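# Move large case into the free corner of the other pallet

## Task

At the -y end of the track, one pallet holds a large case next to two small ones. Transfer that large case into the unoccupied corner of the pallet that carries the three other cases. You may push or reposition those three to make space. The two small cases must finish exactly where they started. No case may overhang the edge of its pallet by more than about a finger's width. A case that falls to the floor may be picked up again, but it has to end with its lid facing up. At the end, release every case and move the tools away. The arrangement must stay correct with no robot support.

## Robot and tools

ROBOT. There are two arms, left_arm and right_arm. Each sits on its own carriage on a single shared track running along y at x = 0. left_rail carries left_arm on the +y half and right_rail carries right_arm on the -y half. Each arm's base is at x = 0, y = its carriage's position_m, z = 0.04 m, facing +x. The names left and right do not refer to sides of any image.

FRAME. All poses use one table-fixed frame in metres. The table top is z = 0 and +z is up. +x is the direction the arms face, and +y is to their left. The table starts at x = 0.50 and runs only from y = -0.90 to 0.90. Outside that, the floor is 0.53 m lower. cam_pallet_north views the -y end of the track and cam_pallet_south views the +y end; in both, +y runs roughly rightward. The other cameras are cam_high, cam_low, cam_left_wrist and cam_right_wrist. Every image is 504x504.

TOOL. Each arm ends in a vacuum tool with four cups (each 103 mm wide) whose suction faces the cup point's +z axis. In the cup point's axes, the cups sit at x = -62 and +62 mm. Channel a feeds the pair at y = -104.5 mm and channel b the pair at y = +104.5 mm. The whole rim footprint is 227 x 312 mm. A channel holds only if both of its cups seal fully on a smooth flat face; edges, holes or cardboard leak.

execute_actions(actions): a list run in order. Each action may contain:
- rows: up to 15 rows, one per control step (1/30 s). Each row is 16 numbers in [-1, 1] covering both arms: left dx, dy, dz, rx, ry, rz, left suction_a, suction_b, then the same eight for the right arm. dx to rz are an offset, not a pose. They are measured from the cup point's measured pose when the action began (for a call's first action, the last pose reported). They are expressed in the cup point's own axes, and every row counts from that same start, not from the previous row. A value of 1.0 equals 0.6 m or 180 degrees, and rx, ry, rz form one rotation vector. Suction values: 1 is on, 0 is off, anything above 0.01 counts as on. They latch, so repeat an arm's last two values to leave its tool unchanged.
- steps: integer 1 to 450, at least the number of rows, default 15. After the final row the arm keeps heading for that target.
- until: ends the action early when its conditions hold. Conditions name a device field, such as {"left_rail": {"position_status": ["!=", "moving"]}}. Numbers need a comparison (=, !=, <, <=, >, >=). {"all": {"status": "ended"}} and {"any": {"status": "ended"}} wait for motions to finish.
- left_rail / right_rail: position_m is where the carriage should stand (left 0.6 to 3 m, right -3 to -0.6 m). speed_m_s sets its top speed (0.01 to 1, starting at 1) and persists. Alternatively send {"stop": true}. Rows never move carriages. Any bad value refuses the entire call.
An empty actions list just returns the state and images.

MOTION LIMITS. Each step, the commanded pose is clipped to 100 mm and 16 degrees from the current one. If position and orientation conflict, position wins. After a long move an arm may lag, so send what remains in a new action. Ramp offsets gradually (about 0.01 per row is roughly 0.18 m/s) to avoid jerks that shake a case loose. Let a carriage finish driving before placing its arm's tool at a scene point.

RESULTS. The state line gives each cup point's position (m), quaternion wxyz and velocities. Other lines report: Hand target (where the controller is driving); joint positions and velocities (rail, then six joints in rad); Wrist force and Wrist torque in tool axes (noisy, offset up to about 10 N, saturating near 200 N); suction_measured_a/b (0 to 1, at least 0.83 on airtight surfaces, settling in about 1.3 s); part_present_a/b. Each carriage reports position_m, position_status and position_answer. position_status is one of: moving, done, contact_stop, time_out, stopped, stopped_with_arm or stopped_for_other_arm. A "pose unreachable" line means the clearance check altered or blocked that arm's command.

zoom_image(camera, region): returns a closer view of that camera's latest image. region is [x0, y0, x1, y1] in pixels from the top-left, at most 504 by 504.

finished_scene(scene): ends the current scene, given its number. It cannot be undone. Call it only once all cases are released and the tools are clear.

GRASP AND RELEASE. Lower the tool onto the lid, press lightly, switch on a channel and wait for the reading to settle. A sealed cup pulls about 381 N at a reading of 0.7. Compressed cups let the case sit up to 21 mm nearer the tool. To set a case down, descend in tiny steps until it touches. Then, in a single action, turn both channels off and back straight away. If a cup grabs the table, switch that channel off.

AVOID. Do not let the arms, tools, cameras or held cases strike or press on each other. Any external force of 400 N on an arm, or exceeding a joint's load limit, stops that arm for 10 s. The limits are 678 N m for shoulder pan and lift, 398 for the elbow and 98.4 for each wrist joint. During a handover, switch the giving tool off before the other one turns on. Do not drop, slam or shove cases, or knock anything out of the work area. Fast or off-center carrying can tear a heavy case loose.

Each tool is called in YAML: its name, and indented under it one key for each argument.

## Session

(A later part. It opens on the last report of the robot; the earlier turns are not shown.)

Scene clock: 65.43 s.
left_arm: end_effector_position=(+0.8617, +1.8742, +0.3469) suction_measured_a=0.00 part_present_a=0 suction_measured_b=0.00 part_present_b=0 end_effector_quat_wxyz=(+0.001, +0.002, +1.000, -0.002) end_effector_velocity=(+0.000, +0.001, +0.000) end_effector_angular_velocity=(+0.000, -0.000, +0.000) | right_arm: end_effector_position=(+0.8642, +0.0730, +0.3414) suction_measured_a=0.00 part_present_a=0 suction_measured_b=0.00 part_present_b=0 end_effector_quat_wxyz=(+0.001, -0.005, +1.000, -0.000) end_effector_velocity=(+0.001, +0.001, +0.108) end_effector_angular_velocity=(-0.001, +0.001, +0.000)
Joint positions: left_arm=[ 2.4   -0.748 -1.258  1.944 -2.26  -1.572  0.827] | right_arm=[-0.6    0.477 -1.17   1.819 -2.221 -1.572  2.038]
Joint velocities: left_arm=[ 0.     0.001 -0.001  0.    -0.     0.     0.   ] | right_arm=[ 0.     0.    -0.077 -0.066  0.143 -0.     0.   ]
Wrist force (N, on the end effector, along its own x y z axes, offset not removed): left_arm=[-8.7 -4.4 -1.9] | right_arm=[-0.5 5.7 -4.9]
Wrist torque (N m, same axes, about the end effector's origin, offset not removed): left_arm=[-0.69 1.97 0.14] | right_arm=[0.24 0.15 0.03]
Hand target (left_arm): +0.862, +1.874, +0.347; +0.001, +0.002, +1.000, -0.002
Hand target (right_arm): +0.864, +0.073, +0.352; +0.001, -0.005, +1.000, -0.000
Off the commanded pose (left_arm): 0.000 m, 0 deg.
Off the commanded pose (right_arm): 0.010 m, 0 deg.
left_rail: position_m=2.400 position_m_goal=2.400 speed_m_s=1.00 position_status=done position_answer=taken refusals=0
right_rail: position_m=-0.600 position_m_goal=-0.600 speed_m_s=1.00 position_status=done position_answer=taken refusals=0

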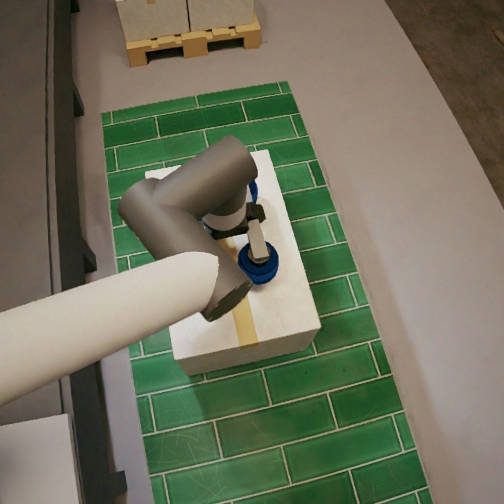

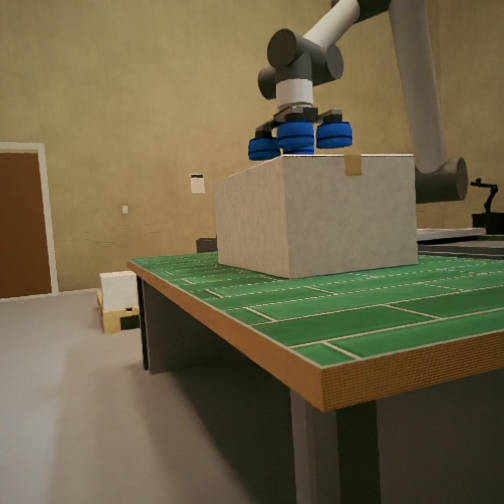

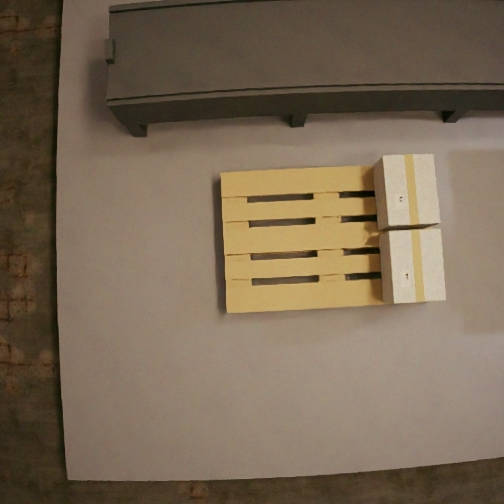

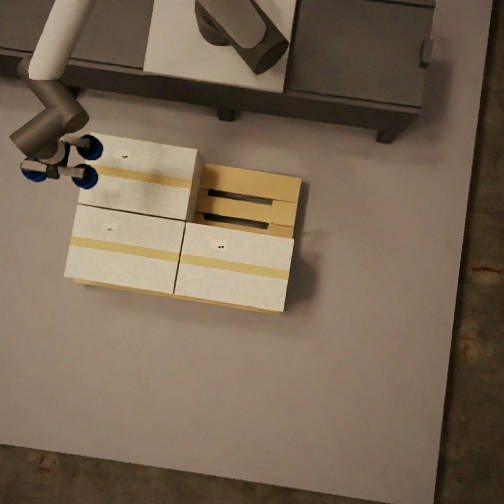

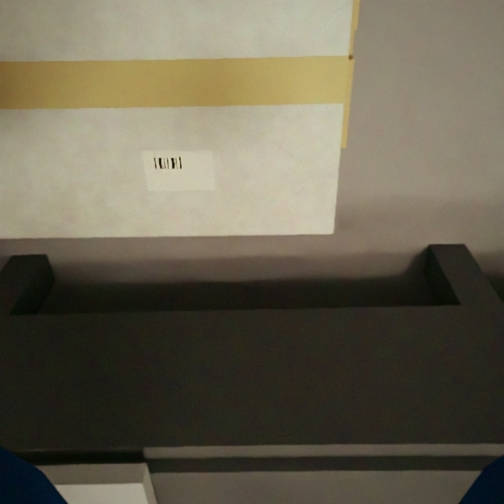

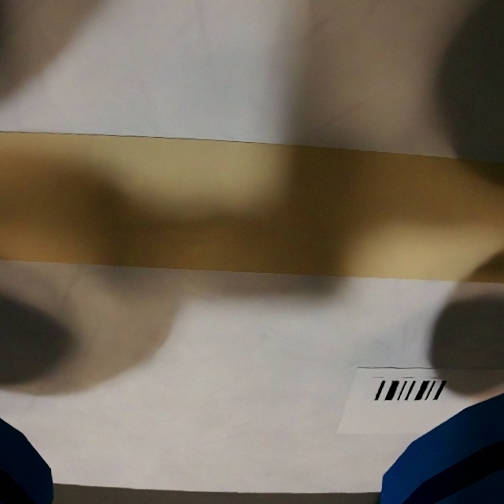

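execute_actions:
  actions:
    - {"right_rail": {"position_m": -2.6}, "steps": 1}

Scene clock: 65.70 s.
left_arm: end_effector_position=(+0.8618, +1.8743, +0.3470) suction_measured_a=0.00 part_present_a=0 suction_measured_b=0.00 part_present_b=0 end_effector_quat_wxyz=(+0.001, +0.002, +1.000, -0.002) end_effector_velocity=(+0.000, +0.000, +0.000) end_effector_angular_velocity=(-0.000, -0.000, +0.000) | right_arm: end_effector_position=(+0.8644, +0.0731, +0.3508) suction_measured_a=0.00 part_present_a=0 suction_measured_b=0.00 part_present_b=0 end_effector_quat_wxyz=(+0.001, -0.005, +1.000, -0.000) end_effector_velocity=(+0.000, +0.000, +0.006) end_effector_angular_velocity=(+0.000, -0.000, -0.000)
Joint positions: left_arm=[ 2.4   -0.748 -1.258  1.944 -2.26  -1.572  0.827] | right_arm=[-0.6    0.477 -1.176  1.813 -2.208 -1.572  2.038]
Joint velocities: left_arm=[ 0.  0. -0.  0. -0.  0.  0.] | right_arm=[ 0.    -0.    -0.004 -0.004  0.008  0.    -0.   ]
Wrist force (N, on the end effector, along its own x y z axes, offset not removed): left_arm=[-7.7 0.1 -2.6] | right_arm=[3.2 -0.3 0.5]
Wrist torque (N m, same axes, about the end effector's origin, offset not removed): left_arm=[0.03 1.72 0.13] | right_arm=[-0.66 -0.25 0.19]
Hand target (left_arm): +0.862, +1.874, +0.347; +0.001, +0.002, +1.000, -0.002
Hand target (right_arm): +0.864, +0.071, +0.352; +0.001, -0.005, +1.000, -0.000
Off the commanded pose (left_arm): 0.000 m, 0 deg.
Off the commanded pose (right_arm): 0.001 m, 0 deg.
left_rail: position_m=2.400 position_m_goal=2.400 speed_m_s=1.00 position_status=done position_answer=taken refusals=0
right_rail: position_m=-0.600 position_m_goal=-2.600 speed_m_s=1.00 position_status=moving position_answer=taken refusals=0

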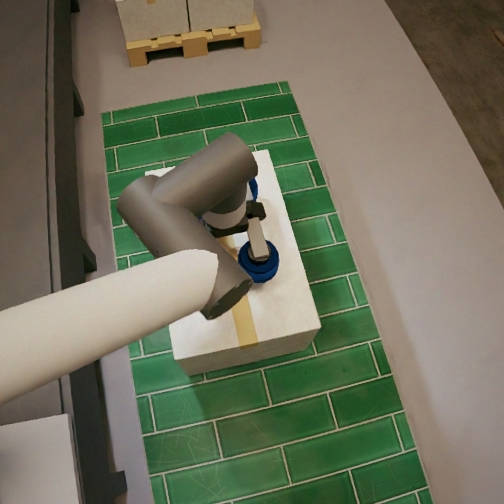

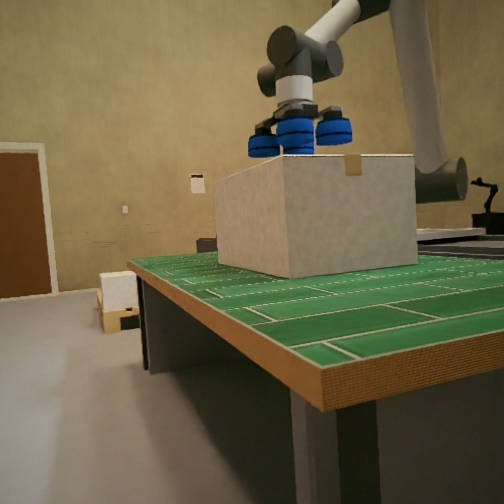

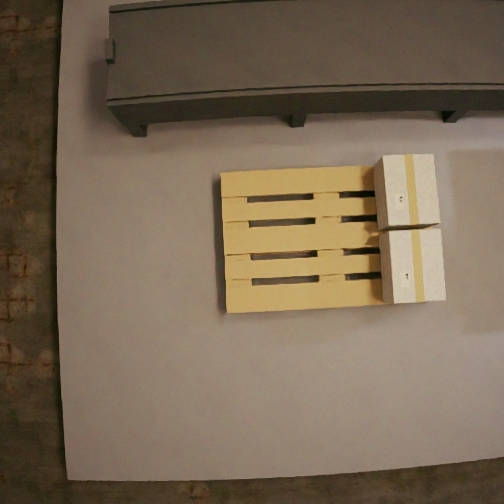

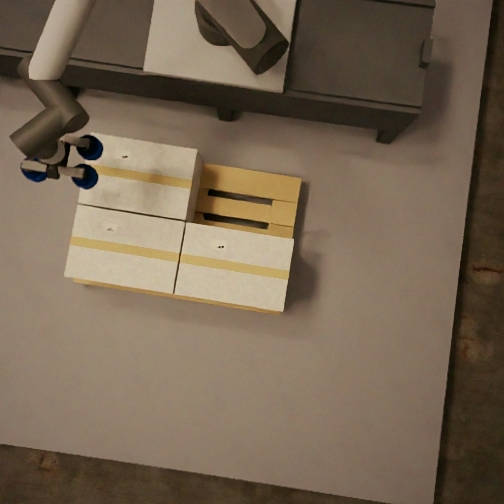

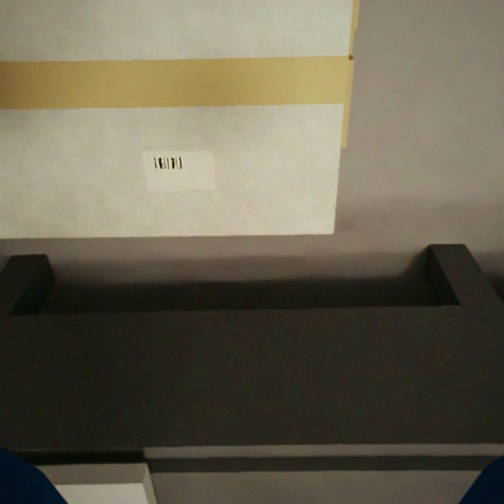

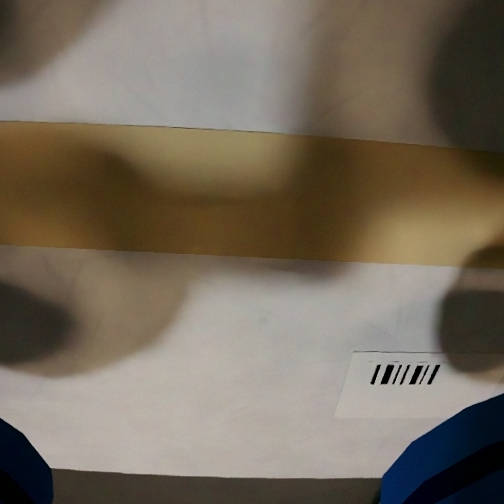

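execute_actions:
  actions: []

Scene clock: 67.43 s.
left_arm: end_effector_position=(+0.8618, +1.8744, +0.3471) suction_measured_a=0.00 part_present_a=0 suction_measured_b=0.00 part_present_b=0 end_effector_quat_wxyz=(+0.001, +0.002, +1.000, -0.002) end_effector_velocity=(+0.000, +0.000, +0.000) end_effector_angular_velocity=(-0.000, -0.000, +0.000) | right_arm: end_effector_position=(+0.8645, -1.3984, +0.3516) suction_measured_a=0.00 part_present_a=0 suction_measured_b=0.00 part_present_b=0 end_effector_quat_wxyz=(+0.001, -0.005, +1.000, -0.000) end_effector_velocity=(+0.000, -1.000, +0.000) end_effector_angular_velocity=(+0.000, -0.000, -0.000)
Joint positions: left_arm=[ 2.4   -0.748 -1.258  1.944 -2.26  -1.572  0.827] | right_arm=[-2.072  0.477 -1.177  1.812 -2.207 -1.572  2.038]
Joint velocities: left_arm=[ 0.  0. -0.  0. -0.  0.  0.] | right_arm=[-1. -0. -0.  0. -0.  0. -0.]
Wrist force (N, on the end effector, along its own x y z axes, offset not removed): left_arm=[-6.3 -0.7 -2.5] | right_arm=[1.5 0.8 -2.6]
Wrist torque (N m, same axes, about the end effector's origin, offset not removed): left_arm=[-0.04 1.61 0.13] | right_arm=[-0.37 -0.13 0.04]
Hand target (left_arm): +0.862, +1.874, +0.347; +0.001, +0.002, +1.000, -0.002
Hand target (right_arm): +0.864, -1.460, +0.352; +0.001, -0.005, +1.000, -0.000
Off the commanded pose (left_arm): 0.000 m, 0 deg.
Off the commanded pose (right_arm): 0.000 m, 0 deg.
left_rail: position_m=2.400 position_m_goal=2.400 speed_m_s=1.00 position_status=done position_answer=taken refusals=0
right_rail: position_m=-2.072 position_m_goal=-2.600 speed_m_s=1.00 position_status=moving position_answer=taken refusals=0

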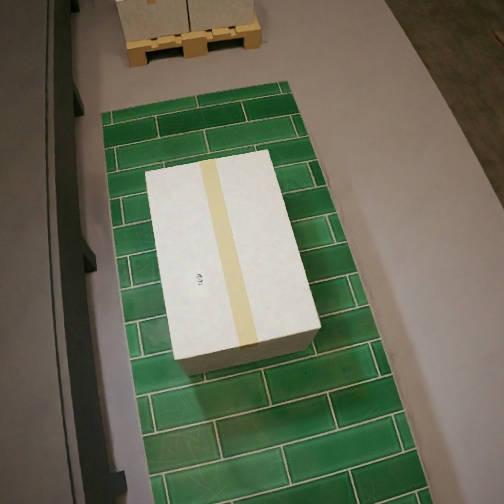

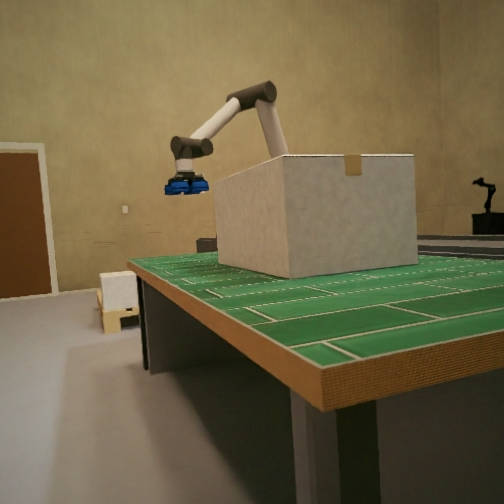

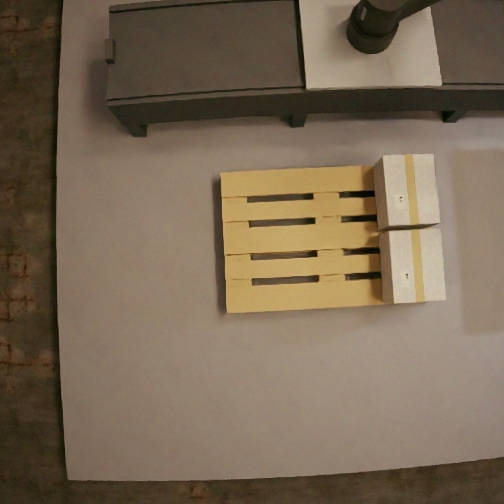

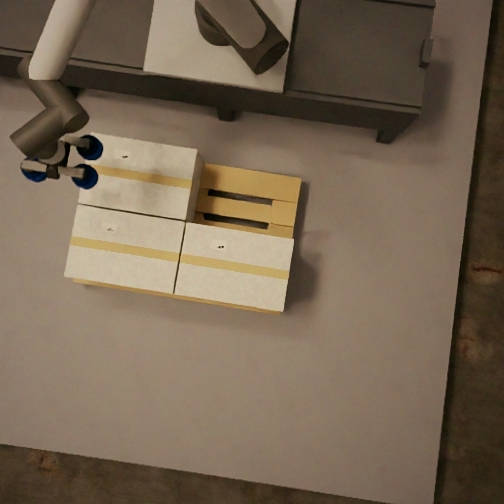

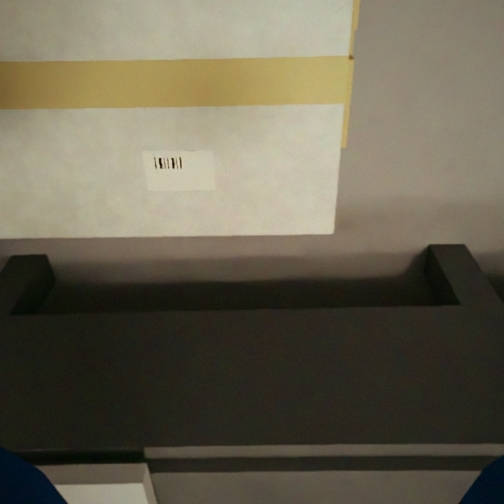

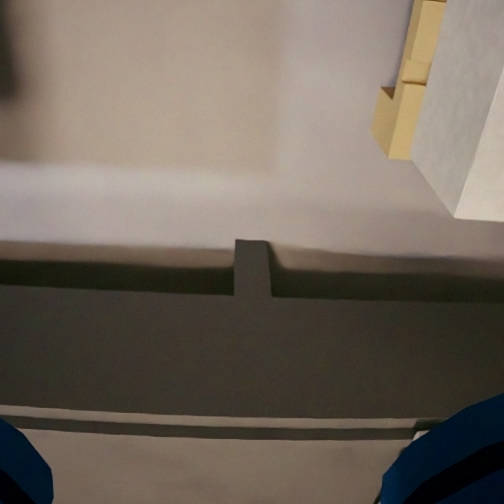

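execute_actions:
  actions:
    - {"left_rail": {"position_m": 0.6}, "steps": 1}

Scene clock: 72.37 s.
left_arm: end_effector_position=(+0.8618, +1.8744, +0.3471) suction_measured_a=0.00 part_present_a=0 suction_measured_b=0.00 part_present_b=0 end_effector_quat_wxyz=(+0.001, +0.002, +1.000, -0.002) end_effector_velocity=(+0.000, +0.000, -0.000) end_effector_angular_velocity=(+0.000, +0.000, -0.000) | right_arm: end_effector_position=(+0.8645, -1.9268, +0.3516) suction_measured_a=0.00 part_present_a=0 suction_measured_b=0.00 part_present_b=0 end_effector_quat_wxyz=(+0.001, -0.005, +1.000, -0.000) end_effector_velocity=(-0.000, +0.000, -0.000) end_effector_angular_velocity=(+0.000, -0.000, -0.000)
Joint positions: left_arm=[ 2.4   -0.748 -1.258  1.944 -2.26  -1.572  0.827] | right_arm=[-2.6    0.477 -1.177  1.812 -2.207 -1.572  2.038]
Joint velocities: left_arm=[ 0.  0.  0.  0.  0. -0.  0.] | right_arm=[ 0. -0.  0.  0. -0.  0.  0.]
Wrist force (N, on the end effector, along its own x y z axes, offset not removed): left_arm=[-2.4 -3.3 -0.8] | right_arm=[5.5 6.4 -0.3]
Wrist torque (N m, same axes, about the end effector's origin, offset not removed): left_arm=[-0.47 1.07 0.22] | right_arm=[0.41 -0.48 0.10]
Hand target (left_arm): +0.862, +1.872, +0.347; +0.001, +0.002, +1.000, -0.002
Hand target (right_arm): +0.864, -1.927, +0.352; +0.001, -0.005, +1.000, -0.000
Off the commanded pose (left_arm): 0.000 m, 0 deg.
Off the commanded pose (right_arm): 0.000 m, 0 deg.
left_rail: position_m=2.400 position_m_goal=0.600 speed_m_s=1.00 position_status=moving position_answer=taken refusals=0
right_rail: position_m=-2.600 position_m_goal=-2.600 speed_m_s=1.00 position_status=done position_answer=taken refusals=0

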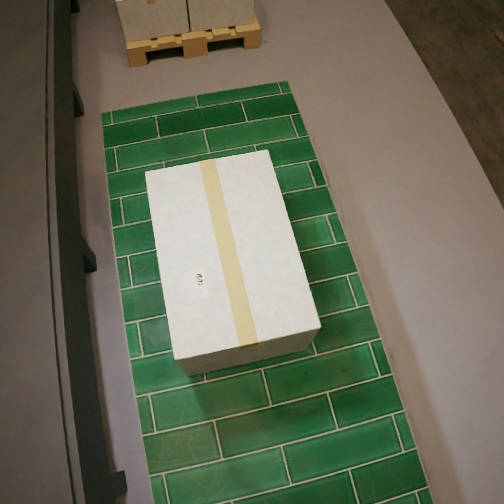

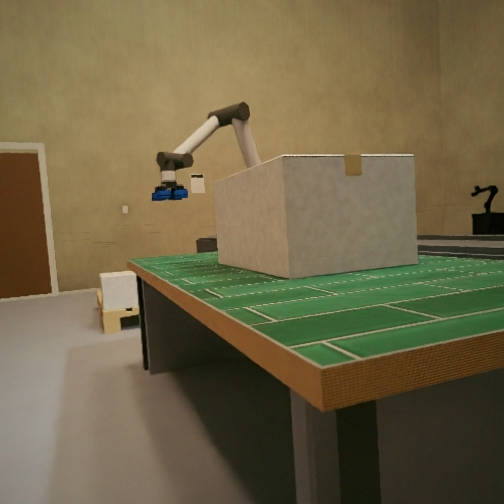

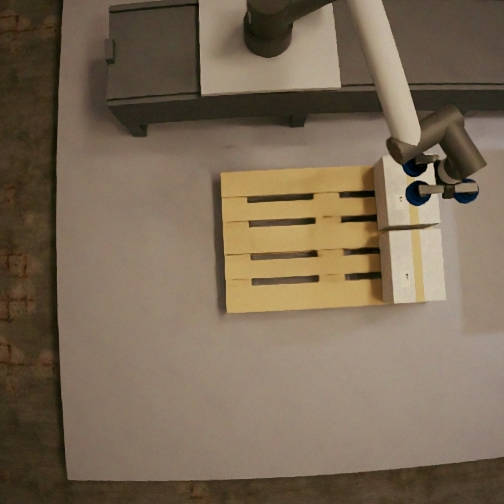

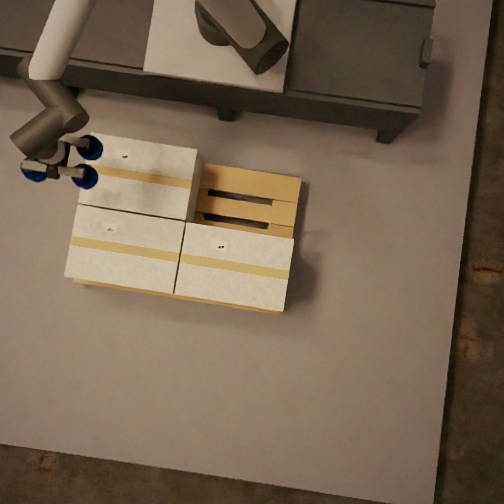

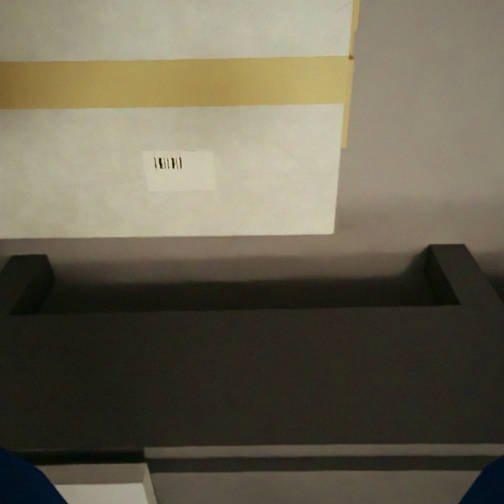

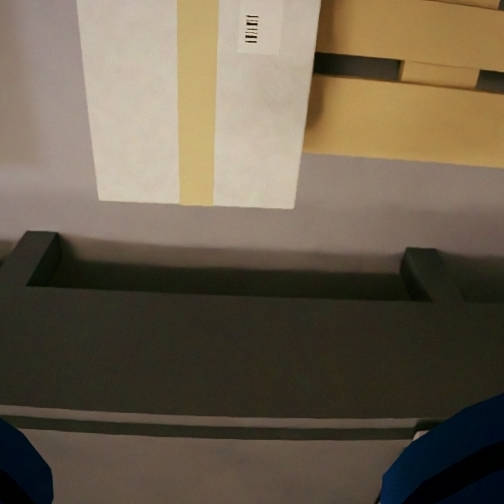

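execute_actions:
  actions: []

Scene clock: 73.83 s.
left_arm: end_effector_position=(+0.8618, +0.6694, +0.3471) suction_measured_a=0.00 part_present_a=0 suction_measured_b=0.00 part_present_b=0 end_effector_quat_wxyz=(+0.001, +0.002, +1.000, -0.002) end_effector_velocity=(-0.000, -1.000, -0.000) end_effector_angular_velocity=(+0.000, +0.000, -0.000) | right_arm: end_effector_position=(+0.8645, -1.9268, +0.3516) suction_measured_a=0.00 part_present_a=0 suction_measured_b=0.00 part_present_b=0 end_effector_quat_wxyz=(+0.001, -0.005, +1.000, -0.000) end_effector_velocity=(+0.000, +0.000, -0.000) end_effector_angular_velocity=(-0.000, +0.000, -0.000)
Joint positions: left_arm=[ 1.195 -0.748 -1.258  1.944 -2.26  -1.572  0.827] | right_arm=[-2.6    0.477 -1.177  1.812 -2.207 -1.572  2.038]
Joint velocities: left_arm=[-1. -0.  0. -0.  0.  0. -0.] | right_arm=[ 0. -0.  0. -0.  0.  0. -0.]
Wrist force (N, on the end effector, along its own x y z axes, offset not removed): left_arm=[-4.7 -1.6 1.2] | right_arm=[-2.1 4.5 -3.1]
Wrist torque (N m, same axes, about the end effector's origin, offset not removed): left_arm=[-0.19 1.33 0.12] | right_arm=[0.11 0.22 0.03]
Hand target (left_arm): +0.862, +0.608, +0.347; +0.001, +0.002, +1.000, -0.002
Hand target (right_arm): +0.864, -1.927, +0.352; +0.001, -0.005, +1.000, -0.000
Off the commanded pose (left_arm): 0.000 m, 0 deg.
Off the commanded pose (right_arm): 0.000 m, 0 deg.
left_rail: position_m=1.195 position_m_goal=0.600 speed_m_s=1.00 position_status=moving position_answer=taken refusals=0
right_rail: position_m=-2.600 position_m_goal=-2.600 speed_m_s=1.00 position_status=done position_answer=taken refusals=0

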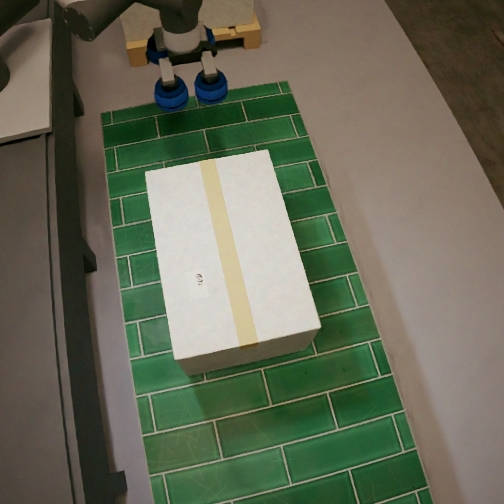

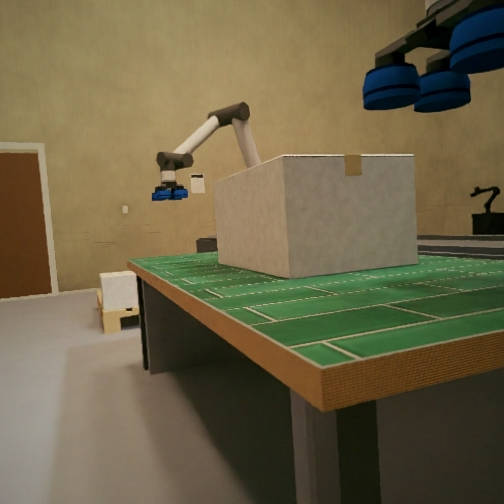

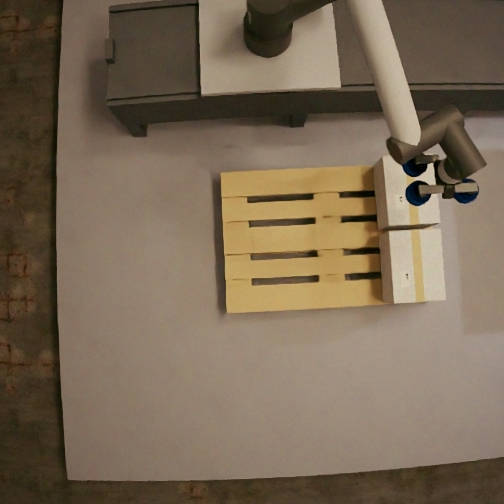

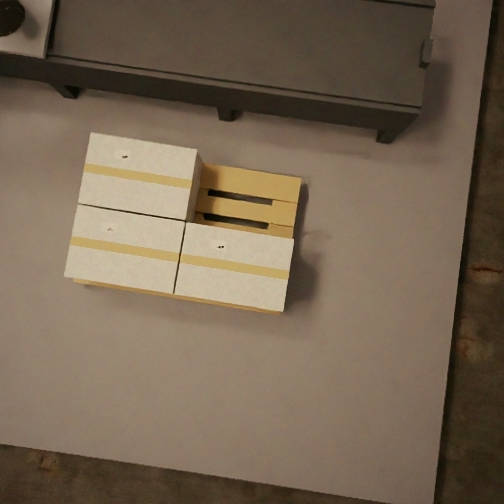

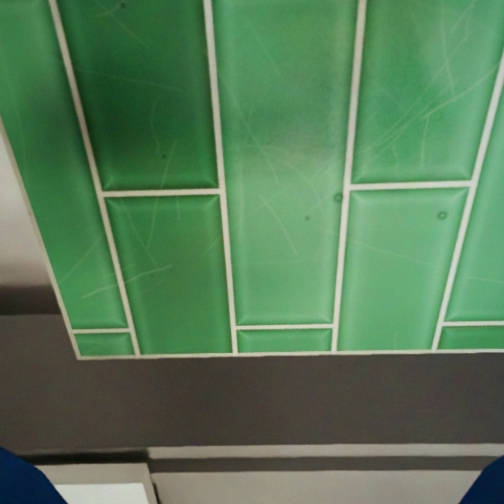

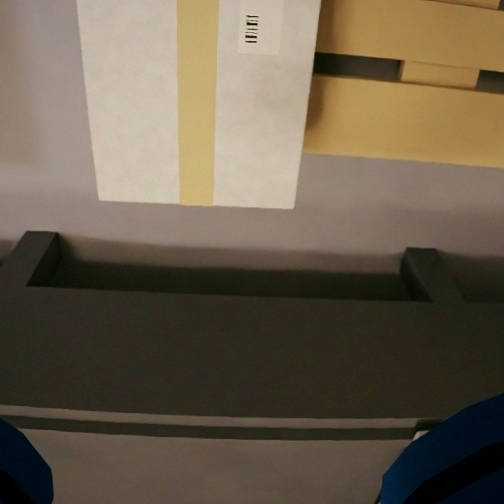

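zoom_image:
  camera: "cam_pallet_south"
  region: [170, 130, 320, 280]

Region (170, 130, 320, 280) of cam_pallet_south's 504x504 image, scaled by 3.360, with more detail than that image has.

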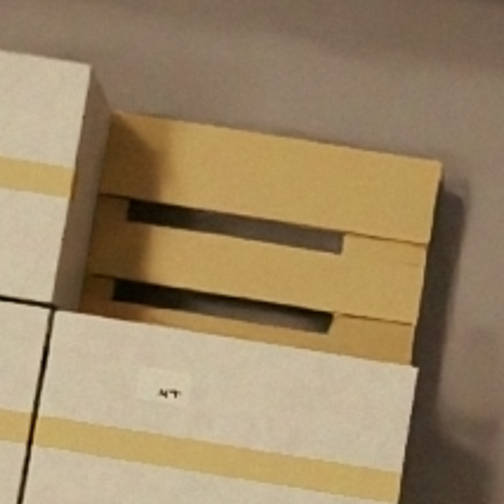

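execute_actions:
  actions: []

Scene clock: 74.40 s.
left_arm: end_effector_position=(+0.8618, +0.1516, +0.3470) suction_measured_a=0.00 part_present_a=0 suction_measured_b=0.00 part_present_b=0 end_effector_quat_wxyz=(+0.001, +0.002, +1.000, -0.002) end_effector_velocity=(-0.000, -0.560, -0.000) end_effector_angular_velocity=(-0.000, +0.000, -0.000) | right_arm: end_effector_position=(+0.8645, -1.9268, +0.3516) suction_measured_a=0.00 part_present_a=0 suction_measured_b=0.00 part_present_b=0 end_effector_quat_wxyz=(+0.001, -0.005, +1.000, -0.000) end_effector_velocity=(+0.000, +0.000, -0.000) end_effector_angular_velocity=(-0.000, +0.000, +0.000)
Joint positions: left_arm=[ 0.677 -0.748 -1.258  1.944 -2.26  -1.572  0.827] | right_arm=[-2.6    0.477 -1.177  1.812 -2.207 -1.572  2.038]
Joint velocities: left_arm=[-0.56 -0.    0.   -0.    0.   -0.   -0.  ] | right_arm=[ 0. -0.  0. -0.  0.  0. -0.]
Wrist force (N, on the end effector, along its own x y z axes, offset not removed): left_arm=[-6.0 -6.6 -1.0] | right_arm=[3.2 4.9 -7.1]
Wrist torque (N m, same axes, about the end effector's origin, offset not removed): left_arm=[-0.72 1.52 0.16] | right_arm=[0.14 -0.31 -0.18]
Hand target (left_arm): +0.862, +0.121, +0.347; +0.001, +0.002, +1.000, -0.002
Hand target (right_arm): +0.864, -1.927, +0.352; +0.001, -0.005, +1.000, -0.000
Off the commanded pose (left_arm): 0.000 m, 0 deg.
Off the commanded pose (right_arm): 0.000 m, 0 deg.
left_rail: position_m=0.677 position_m_goal=0.600 speed_m_s=1.00 position_status=moving position_answer=taken refusals=0
right_rail: position_m=-2.600 position_m_goal=-2.600 speed_m_s=1.00 position_status=done position_answer=taken refusals=0

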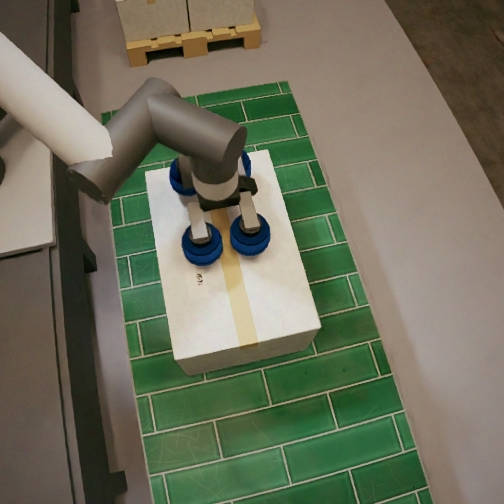

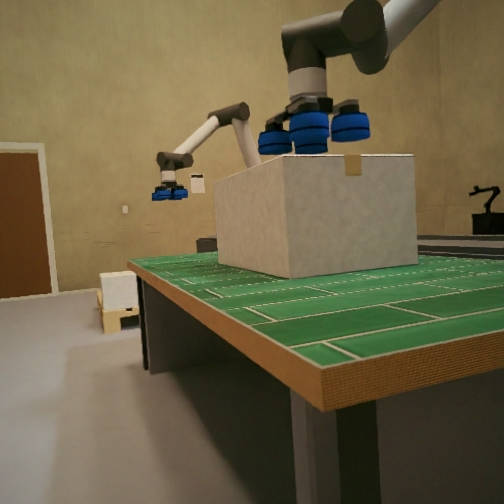

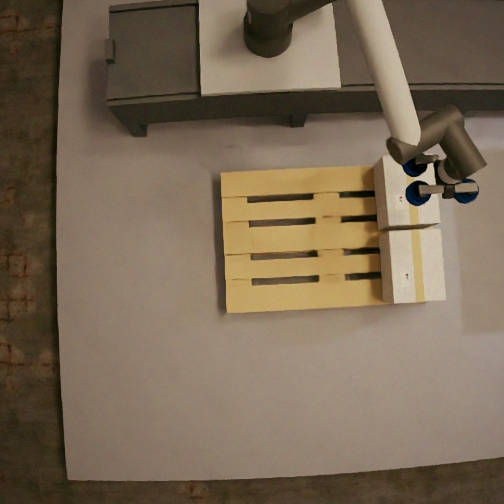

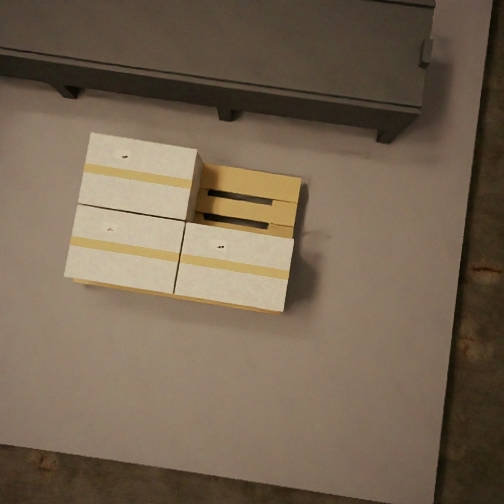

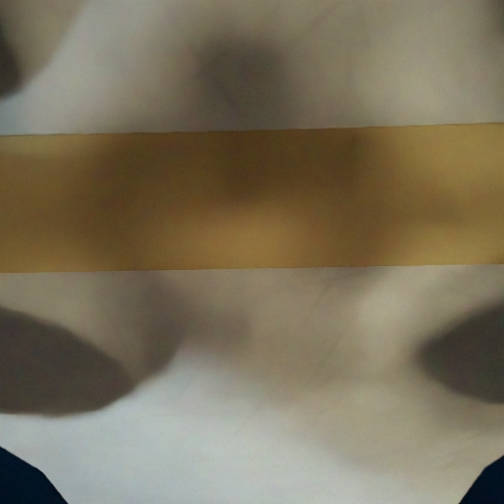

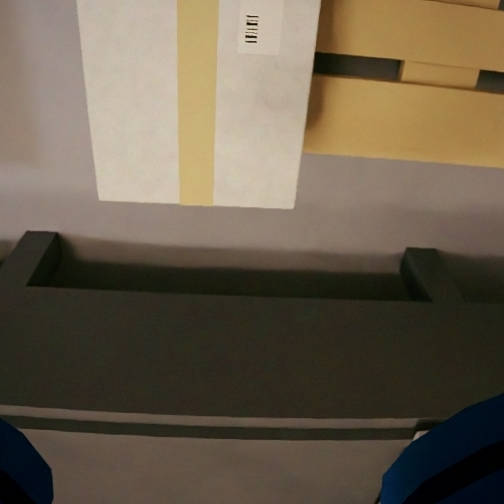

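execute_actions:
  actions: []

Scene clock: 74.83 s.
left_arm: end_effector_position=(+0.8618, +0.0741, +0.3470) suction_measured_a=0.00 part_present_a=0 suction_measured_b=0.00 part_present_b=0 end_effector_quat_wxyz=(+0.001, +0.002, +1.000, -0.002) end_effector_velocity=(-0.000, +0.000, -0.000) end_effector_angular_velocity=(+0.000, +0.000, -0.000) | right_arm: end_effector_position=(+0.8645, -1.9268, +0.3516) suction_measured_a=0.00 part_present_a=0 suction_measured_b=0.00 part_present_b=0 end_effector_quat_wxyz=(+0.001, -0.005, +1.000, -0.000) end_effector_velocity=(+0.000, -0.000, -0.000) end_effector_angular_velocity=(-0.000, +0.000, +0.000)
Joint positions: left_arm=[ 0.6   -0.748 -1.258  1.944 -2.26  -1.572  0.827] | right_arm=[-2.6    0.477 -1.177  1.812 -2.207 -1.572  2.038]
Joint velocities: left_arm=[ 0. -0.  0.  0.  0. -0.  0.] | right_arm=[ 0. -0.  0. -0.  0. -0. -0.]
Wrist force (N, on the end effector, along its own x y z axes, offset not removed): left_arm=[-4.0 0.2 0.3] | right_arm=[-1.7 2.0 -0.5]
Wrist torque (N m, same axes, about the end effector's origin, offset not removed): left_arm=[-0.03 1.23 0.13] | right_arm=[-0.19 0.22 -0.13]
Hand target (left_arm): +0.862, +0.074, +0.347; +0.001, +0.002, +1.000, -0.002
Hand target (right_arm): +0.864, -1.927, +0.352; +0.001, -0.005, +1.000, -0.000
Off the commanded pose (left_arm): 0.000 m, 0 deg.
Off the commanded pose (right_arm): 0.000 m, 0 deg.
left_rail: position_m=0.600 position_m_goal=0.600 speed_m_s=1.00 position_status=done position_answer=taken refusals=0
right_rail: position_m=-2.600 position_m_goal=-2.600 speed_m_s=1.00 position_status=done position_answer=taken refusals=0

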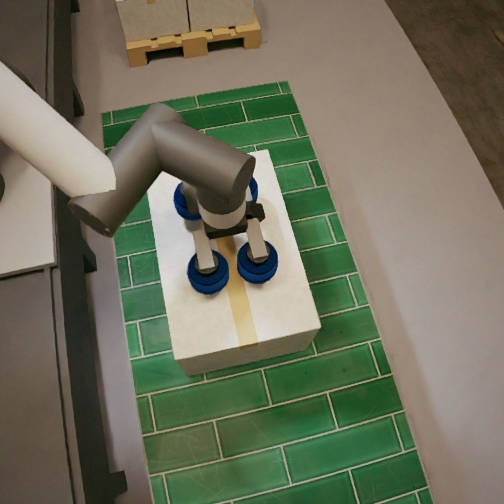

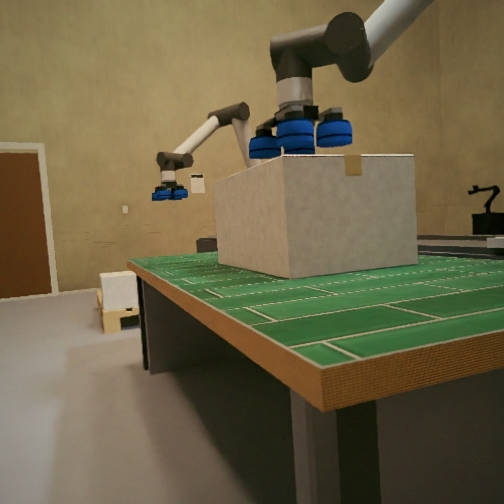

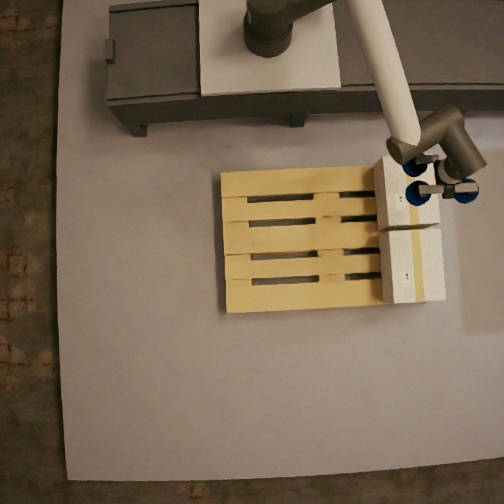

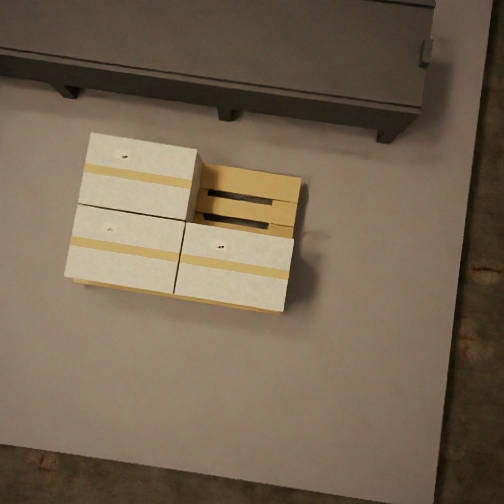

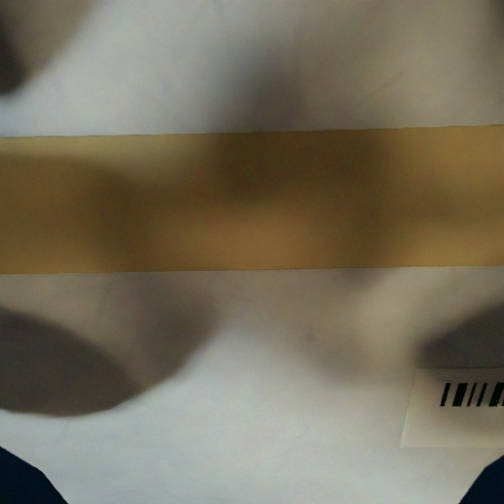

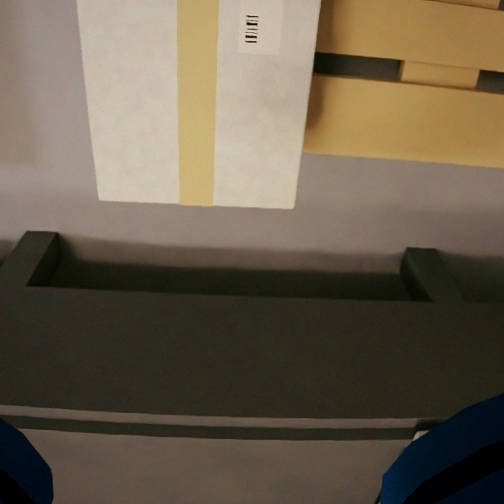

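execute_actions:
  actions:
    - {"rows": [[0,0,0.0019,0,0,0,0,0, 0,0,0,0,0,0,0,0],[-0.0003,0,0.0077,0,0,0,0,0, 0,0,0,0,0,0,0,0],[-0.0006,0,0.0167,0,0,0,0,0, 0,0,0,0,0,0,0,0],[-0.001,0,0.0286,0,0,0,0,0, 0,0,0,0,0,0,0,0],[-0.0015,0,0.0423,0,0,0,0,0, 0,0,0,0,0,0,0,0],[-0.002,0,0.0571,0,0,0,0,0, 0,0,0,0,0,0,0,0],[-0.0025,0,0.0719,0,0,0,0,0, 0,0,0,0,0,0,0,0],[-0.003,0,0.0857,0,0,0,0,0, 0,0,0,0,0,0,0,0],[-0.0034,0,0.0975,0,0,0,0,0, 0,0,0,0,0,0,0,0],[-0.0037,0,0.1066,0,0,0,1,1, 0,0,0,0,0,0,0,0],[-0.0039,0,0.1123,0,0,0,1,1, 0,0,0,0,0,0,0,0],[-0.004,0,0.1142,0,0,0,1,1, 0,0,0,0,0,0,0,0]], "steps": 14}

Scene clock: 76.00 s.
left_arm: end_effector_position=(+0.8632, +0.0746, +0.2887) suction_measured_a=0.09 part_present_a=0 suction_measured_b=0.09 part_present_b=0 end_effector_quat_wxyz=(+0.000, +0.002, +1.000, -0.001) end_effector_velocity=(+0.004, +0.000, -0.116) end_effector_angular_velocity=(+0.007, +0.007, -0.000) | right_arm: end_effector_position=(+0.8645, -1.9268, +0.3516) suction_measured_a=0.00 part_present_a=0 suction_measured_b=0.00 part_present_b=0 end_effector_quat_wxyz=(+0.001, -0.005, +1.000, -0.000) end_effector_velocity=(-0.000, +0.000, +0.000) end_effector_angular_velocity=(+0.000, -0.000, +0.000)
Joint positions: left_arm=[ 0.6   -0.747 -1.208  1.975 -2.34  -1.572  0.828] | right_arm=[-2.6    0.477 -1.177  1.812 -2.207 -1.572  2.038]
Joint velocities: left_arm=[ 0.     0.003  0.106  0.051 -0.146 -0.     0.003] | right_arm=[ 0.  0. -0.  0. -0. -0.  0.]
Wrist force (N, on the end effector, along its own x y z axes, offset not removed): left_arm=[-7.0 -4.8 16.4] | right_arm=[-3.7 5.4 -2.1]
Wrist torque (N m, same axes, about the end effector's origin, offset not removed): left_arm=[-0.59 1.56 0.11] | right_arm=[0.42 0.55 0.09]
Hand target (left_arm): +0.864, +0.074, +0.279; +0.001, +0.002, +1.000, -0.001
Hand target (right_arm): +0.864, -1.927, +0.352; +0.001, -0.005, +1.000, -0.000
Off the commanded pose (left_arm): 0.010 m, 0 deg.
Off the commanded pose (right_arm): 0.000 m, 0 deg.
left_rail: position_m=0.600 position_m_goal=0.600 speed_m_s=1.00 position_status=done position_answer=taken refusals=0
right_rail: position_m=-2.600 position_m_goal=-2.600 speed_m_s=1.00 position_status=done position_answer=taken refusals=0

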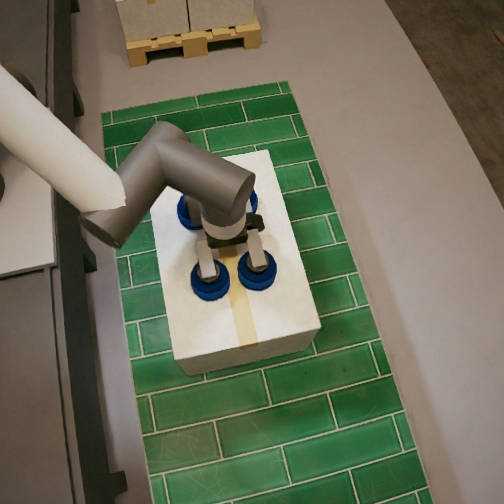

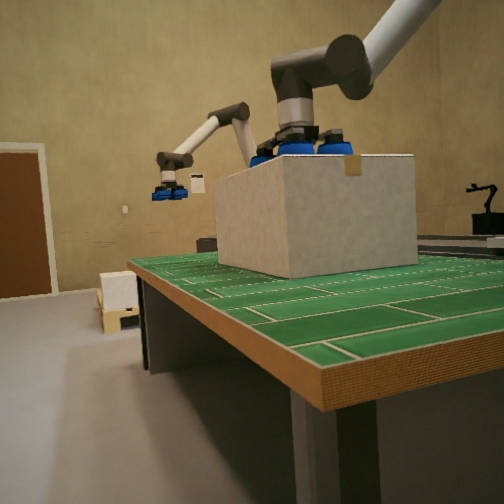

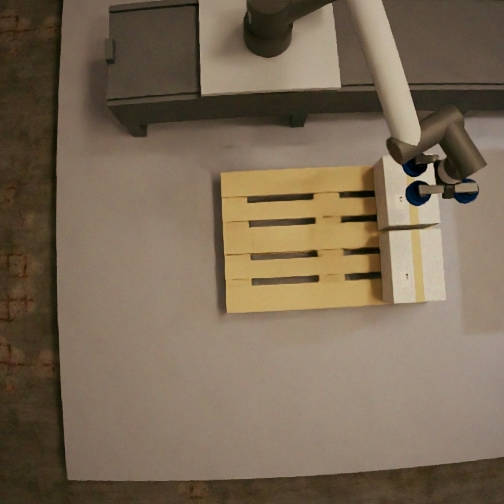

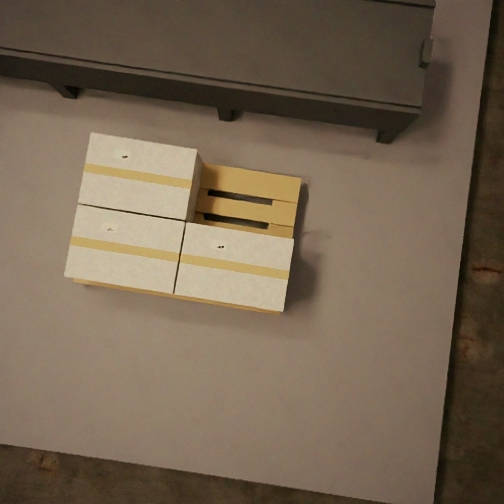

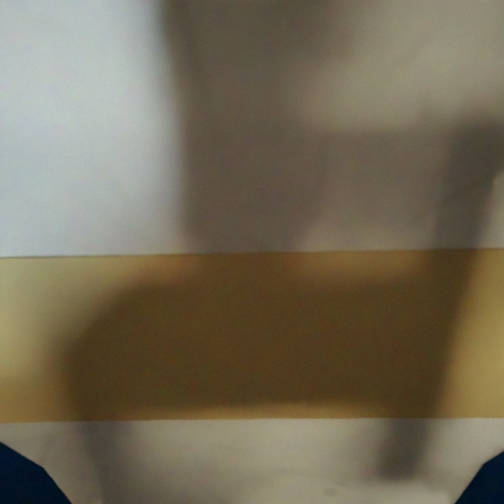

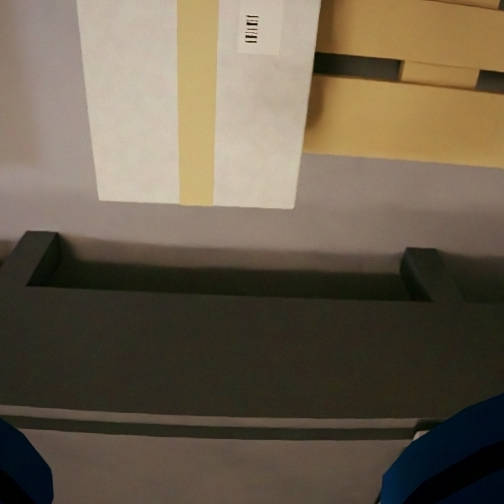

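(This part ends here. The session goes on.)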